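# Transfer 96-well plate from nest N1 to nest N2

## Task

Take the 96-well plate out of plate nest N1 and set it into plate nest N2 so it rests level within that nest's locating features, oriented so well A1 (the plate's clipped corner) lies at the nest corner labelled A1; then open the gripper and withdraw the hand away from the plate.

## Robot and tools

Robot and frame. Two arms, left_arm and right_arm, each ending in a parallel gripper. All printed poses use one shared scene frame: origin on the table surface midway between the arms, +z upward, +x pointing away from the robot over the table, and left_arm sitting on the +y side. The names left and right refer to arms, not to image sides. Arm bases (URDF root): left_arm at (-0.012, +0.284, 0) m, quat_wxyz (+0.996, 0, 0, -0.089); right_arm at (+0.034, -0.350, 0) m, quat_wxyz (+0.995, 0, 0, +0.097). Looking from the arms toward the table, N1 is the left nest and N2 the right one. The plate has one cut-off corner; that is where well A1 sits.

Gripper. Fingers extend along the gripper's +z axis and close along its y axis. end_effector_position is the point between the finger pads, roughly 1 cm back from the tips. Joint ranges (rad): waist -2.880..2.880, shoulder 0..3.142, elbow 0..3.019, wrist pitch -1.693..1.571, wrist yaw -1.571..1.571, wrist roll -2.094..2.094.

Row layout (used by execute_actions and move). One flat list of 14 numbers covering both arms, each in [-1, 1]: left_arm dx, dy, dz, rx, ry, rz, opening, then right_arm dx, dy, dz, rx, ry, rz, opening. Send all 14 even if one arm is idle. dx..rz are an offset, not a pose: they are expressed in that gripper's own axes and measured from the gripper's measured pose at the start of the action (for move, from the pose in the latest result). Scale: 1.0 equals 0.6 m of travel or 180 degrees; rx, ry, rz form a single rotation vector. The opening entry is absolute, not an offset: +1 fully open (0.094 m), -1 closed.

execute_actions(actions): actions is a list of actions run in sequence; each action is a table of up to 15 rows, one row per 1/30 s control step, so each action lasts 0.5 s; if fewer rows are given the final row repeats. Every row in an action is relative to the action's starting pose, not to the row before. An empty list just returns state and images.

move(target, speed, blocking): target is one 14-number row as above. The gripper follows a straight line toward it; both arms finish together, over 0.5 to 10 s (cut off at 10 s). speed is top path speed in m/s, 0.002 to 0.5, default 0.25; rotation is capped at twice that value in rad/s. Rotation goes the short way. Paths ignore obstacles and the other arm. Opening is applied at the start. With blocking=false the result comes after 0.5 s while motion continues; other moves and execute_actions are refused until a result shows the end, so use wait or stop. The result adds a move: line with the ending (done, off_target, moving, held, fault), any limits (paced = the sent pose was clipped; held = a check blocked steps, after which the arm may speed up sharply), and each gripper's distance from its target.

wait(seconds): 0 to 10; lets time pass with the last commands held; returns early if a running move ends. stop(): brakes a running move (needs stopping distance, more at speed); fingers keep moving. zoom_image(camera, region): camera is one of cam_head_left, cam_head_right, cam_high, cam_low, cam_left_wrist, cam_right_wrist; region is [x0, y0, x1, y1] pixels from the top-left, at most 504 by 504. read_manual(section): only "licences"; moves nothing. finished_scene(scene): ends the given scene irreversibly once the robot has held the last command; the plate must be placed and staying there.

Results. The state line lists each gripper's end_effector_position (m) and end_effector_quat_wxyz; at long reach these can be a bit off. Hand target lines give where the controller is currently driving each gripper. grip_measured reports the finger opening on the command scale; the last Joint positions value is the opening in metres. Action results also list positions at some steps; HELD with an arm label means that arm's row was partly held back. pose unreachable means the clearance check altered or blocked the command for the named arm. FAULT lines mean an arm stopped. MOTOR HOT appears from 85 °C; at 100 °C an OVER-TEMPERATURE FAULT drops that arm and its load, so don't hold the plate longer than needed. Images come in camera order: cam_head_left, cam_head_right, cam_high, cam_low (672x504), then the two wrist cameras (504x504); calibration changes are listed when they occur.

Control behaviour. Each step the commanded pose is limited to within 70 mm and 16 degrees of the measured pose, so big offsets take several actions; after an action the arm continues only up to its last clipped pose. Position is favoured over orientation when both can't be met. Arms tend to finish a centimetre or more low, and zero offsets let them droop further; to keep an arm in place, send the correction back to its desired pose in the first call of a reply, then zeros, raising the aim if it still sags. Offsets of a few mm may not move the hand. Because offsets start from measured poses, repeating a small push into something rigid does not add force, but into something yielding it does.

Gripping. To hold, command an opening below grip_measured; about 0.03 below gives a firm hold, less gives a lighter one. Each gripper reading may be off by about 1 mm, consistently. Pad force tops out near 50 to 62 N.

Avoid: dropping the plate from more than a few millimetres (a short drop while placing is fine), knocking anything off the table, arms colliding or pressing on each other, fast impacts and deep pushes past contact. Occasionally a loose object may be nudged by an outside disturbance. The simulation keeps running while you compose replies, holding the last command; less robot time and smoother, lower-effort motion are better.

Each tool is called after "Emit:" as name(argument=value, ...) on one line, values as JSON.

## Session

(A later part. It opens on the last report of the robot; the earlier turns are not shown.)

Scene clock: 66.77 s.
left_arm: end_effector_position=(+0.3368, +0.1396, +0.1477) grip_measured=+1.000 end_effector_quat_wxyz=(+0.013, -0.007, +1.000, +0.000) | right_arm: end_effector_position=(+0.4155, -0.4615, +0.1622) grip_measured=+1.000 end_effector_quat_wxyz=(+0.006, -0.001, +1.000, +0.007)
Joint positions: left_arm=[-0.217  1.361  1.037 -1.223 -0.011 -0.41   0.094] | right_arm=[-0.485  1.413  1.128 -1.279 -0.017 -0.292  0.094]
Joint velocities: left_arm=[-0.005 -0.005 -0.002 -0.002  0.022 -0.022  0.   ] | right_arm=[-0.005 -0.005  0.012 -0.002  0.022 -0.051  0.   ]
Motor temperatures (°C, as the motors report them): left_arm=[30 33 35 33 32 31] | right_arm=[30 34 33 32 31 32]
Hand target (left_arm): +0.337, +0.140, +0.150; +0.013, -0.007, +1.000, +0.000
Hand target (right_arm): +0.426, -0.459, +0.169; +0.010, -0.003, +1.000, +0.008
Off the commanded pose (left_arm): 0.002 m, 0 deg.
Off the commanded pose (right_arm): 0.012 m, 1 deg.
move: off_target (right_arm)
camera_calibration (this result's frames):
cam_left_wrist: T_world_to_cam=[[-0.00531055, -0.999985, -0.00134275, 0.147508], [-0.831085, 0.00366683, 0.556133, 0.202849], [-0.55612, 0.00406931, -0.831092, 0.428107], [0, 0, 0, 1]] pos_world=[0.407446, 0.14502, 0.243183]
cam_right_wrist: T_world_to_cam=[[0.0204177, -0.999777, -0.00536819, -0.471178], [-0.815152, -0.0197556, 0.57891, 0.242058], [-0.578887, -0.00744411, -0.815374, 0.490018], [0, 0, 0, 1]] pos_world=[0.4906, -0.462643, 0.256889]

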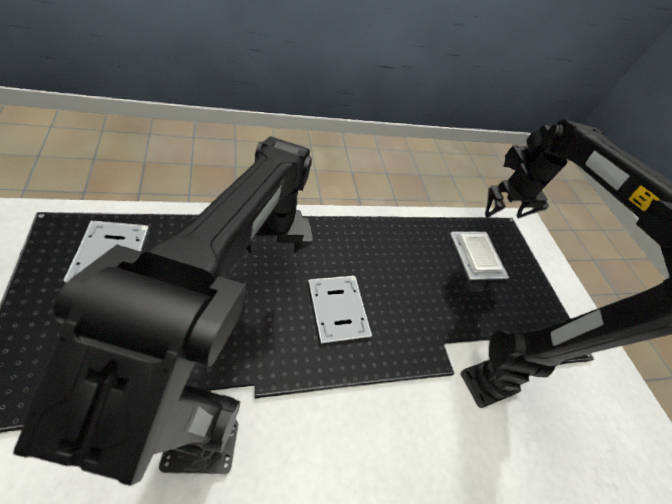

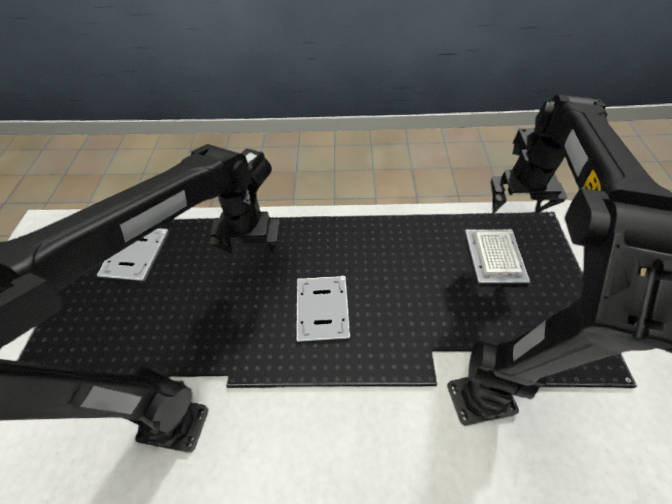

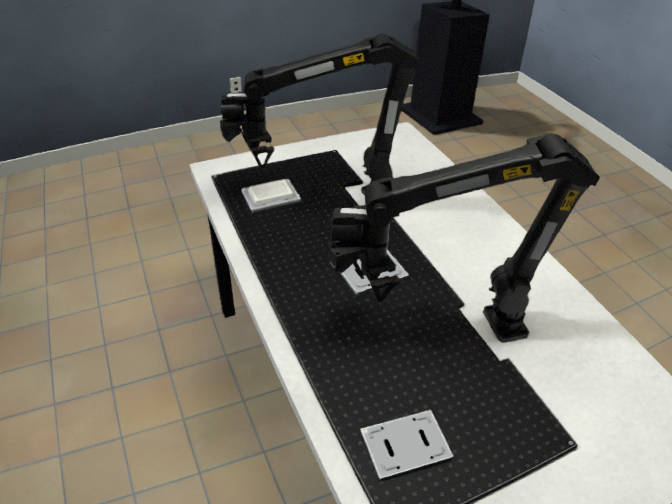

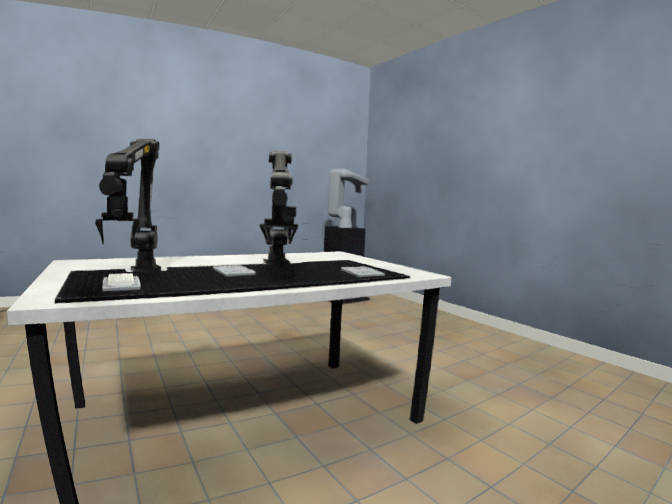

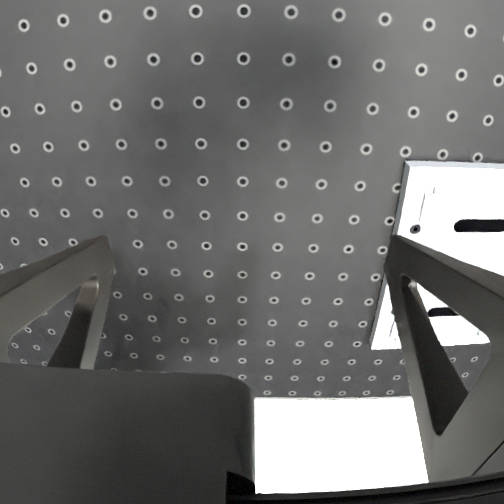

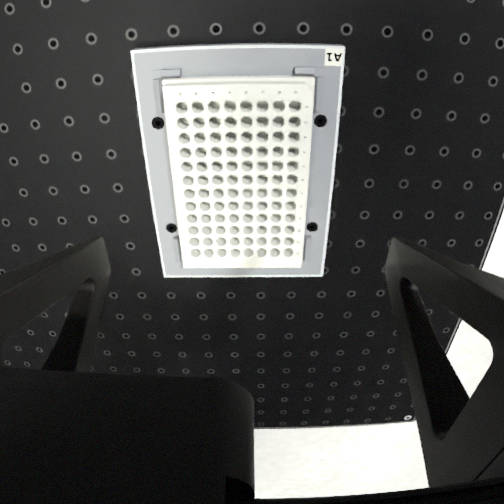

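Emit:
zoom_image(camera="cam_high", region=[236, 172, 306, 216])

Emit:
zoom_image(camera="cam_head_left", region=[445, 222, 515, 287])

Region (236, 172, 306, 216) of cam_high's 672x504 image, scaled by 7.200, with more detail than that image has; it fills the top 317 rows of this view, and the rest is white.

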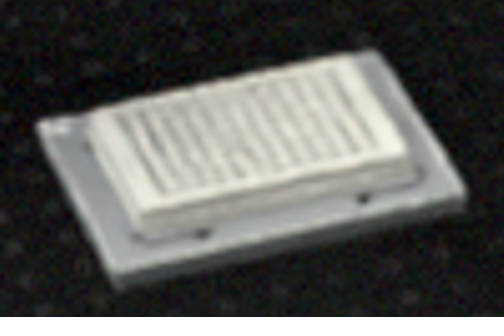

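Region (445, 222, 515, 287) of cam_head_left's 672x504 image, scaled by 7.200, with more detail than that image has; it fills the top 468 rows of this view, and the rest is white.

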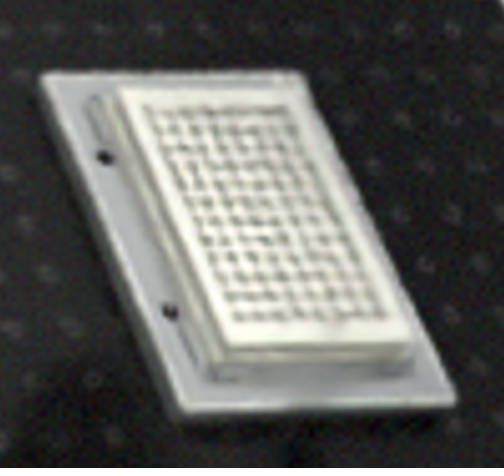

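Emit:
move(target=[0,0,-0.003,0,0,0,1, 0.1,0.2,-0.1,0,0,0,1], speed=0.3)

Scene clock: 69.20 s.
left_arm: end_effector_position=(+0.3368, +0.1396, +0.1477) grip_measured=+1.000 end_effector_quat_wxyz=(+0.013, -0.007, +1.000, +0.000) | right_arm: end_effector_position=(+0.3586, -0.3404, +0.2260) grip_measured=+1.000 end_effector_quat_wxyz=(+0.016, -0.007, +1.000, +0.008)
Joint positions: left_arm=[-0.217  1.361  1.037 -1.223 -0.011 -0.41   0.094] | right_arm=[-0.172  1.171  1.081 -1.45  -0.016  0.008  0.094]
Joint velocities: left_arm=[-0.015 -0.015  0.002  0.012 -0.051  0.022  0.   ] | right_arm=[-0.005 -0.024 -0.012 -0.007  0.037  0.051  0.   ]
Motor temperatures (°C, as the motors report them): left_arm=[30 33 35 33 32 31] | right_arm=[30 34 34 32 31 32]
Hand target (left_arm): +0.337, +0.140, +0.150; +0.013, -0.007, +1.000, +0.000
Hand target (right_arm): +0.356, -0.342, +0.222; +0.005, -0.001, +1.000, +0.007
Off the commanded pose (left_arm): 0.002 m, 0 deg.
Off the commanded pose (right_arm): 0.005 m, 1 deg.
move: done
camera_calibration (this result's frames):
cam_left_wrist: T_world_to_cam=[[-0.00531055, -0.999985, -0.00134275, 0.147508], [-0.831085, 0.00366683, 0.556133, 0.202849], [-0.55612, 0.00406931, -0.831092, 0.428107], [0, 0, 0, 1]] pos_world=[0.407446, 0.14502, 0.243183]
cam_right_wrist: T_world_to_cam=[[0.0331862, -0.999424, -0.00707068, -0.35264], [-0.825778, -0.0314042, 0.563121, 0.164566], [-0.563018, -0.012849, -0.826344, 0.504894], [0, 0, 0, 1]] pos_world=[0.431863, -0.340781, 0.322052]

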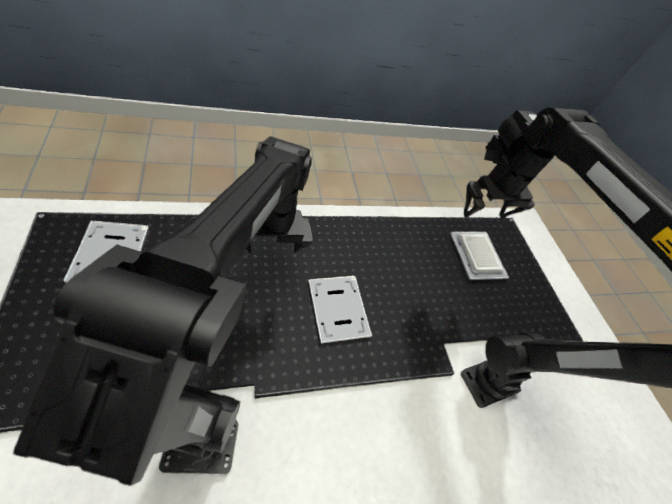

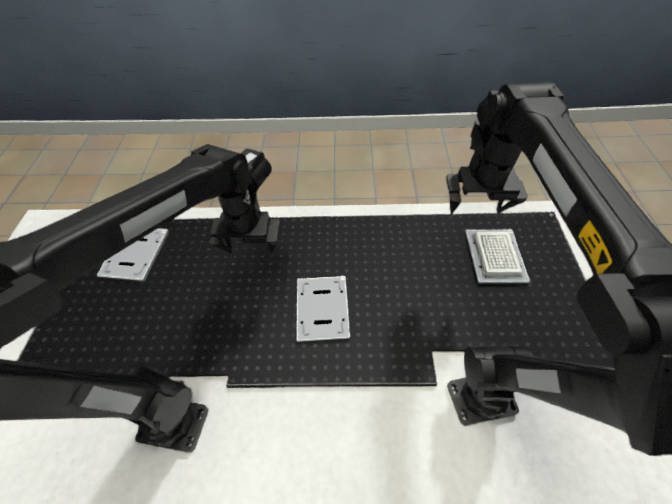

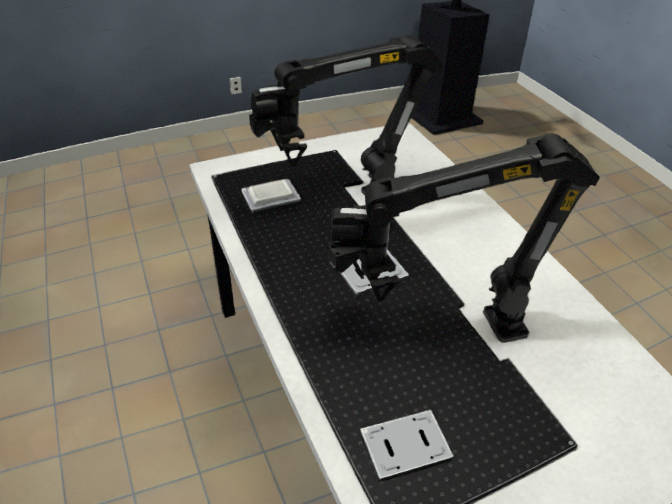

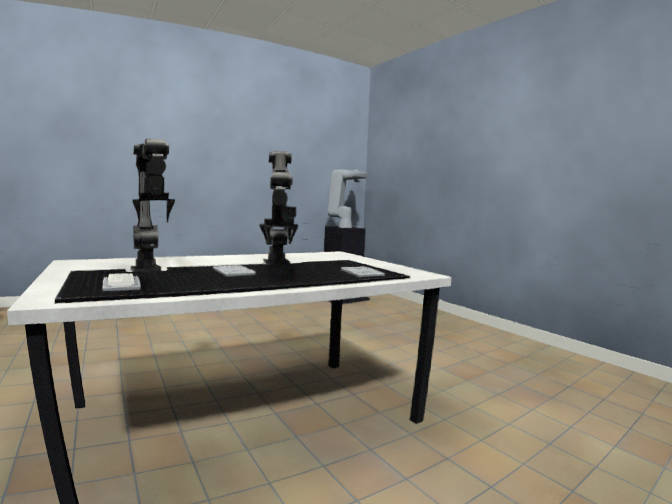

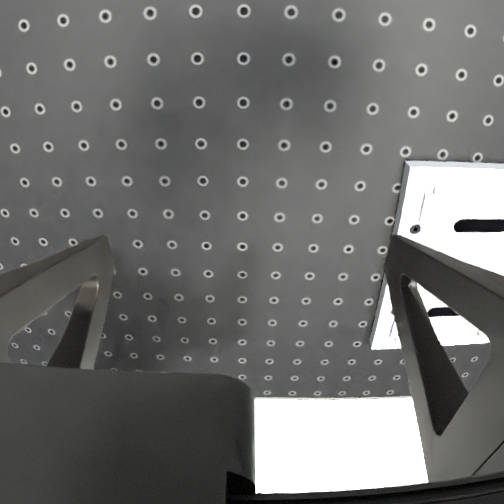

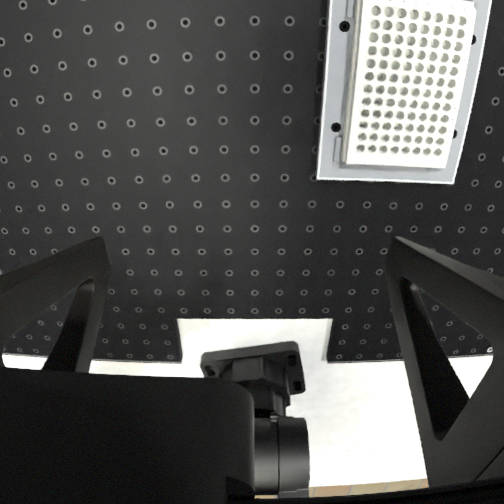

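Emit:
zoom_image(camera="cam_right_wrist", region=[310, 0, 400, 190])

Region (310, 0, 400, 190) of cam_right_wrist's 504x504 image, scaled by 2.653, with more detail than that image has; it fills the left 239 columns of this view, and the rest is white.

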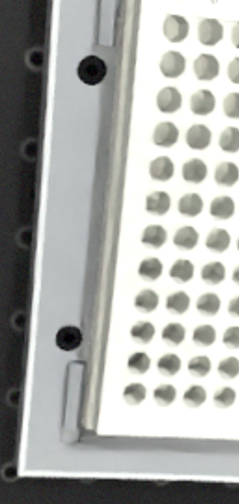

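The plate looks seated and parallel to the nest, so I'm ending scene 1.

Emit:
finished_scene(scene=1)

The scene is finished: the task was done.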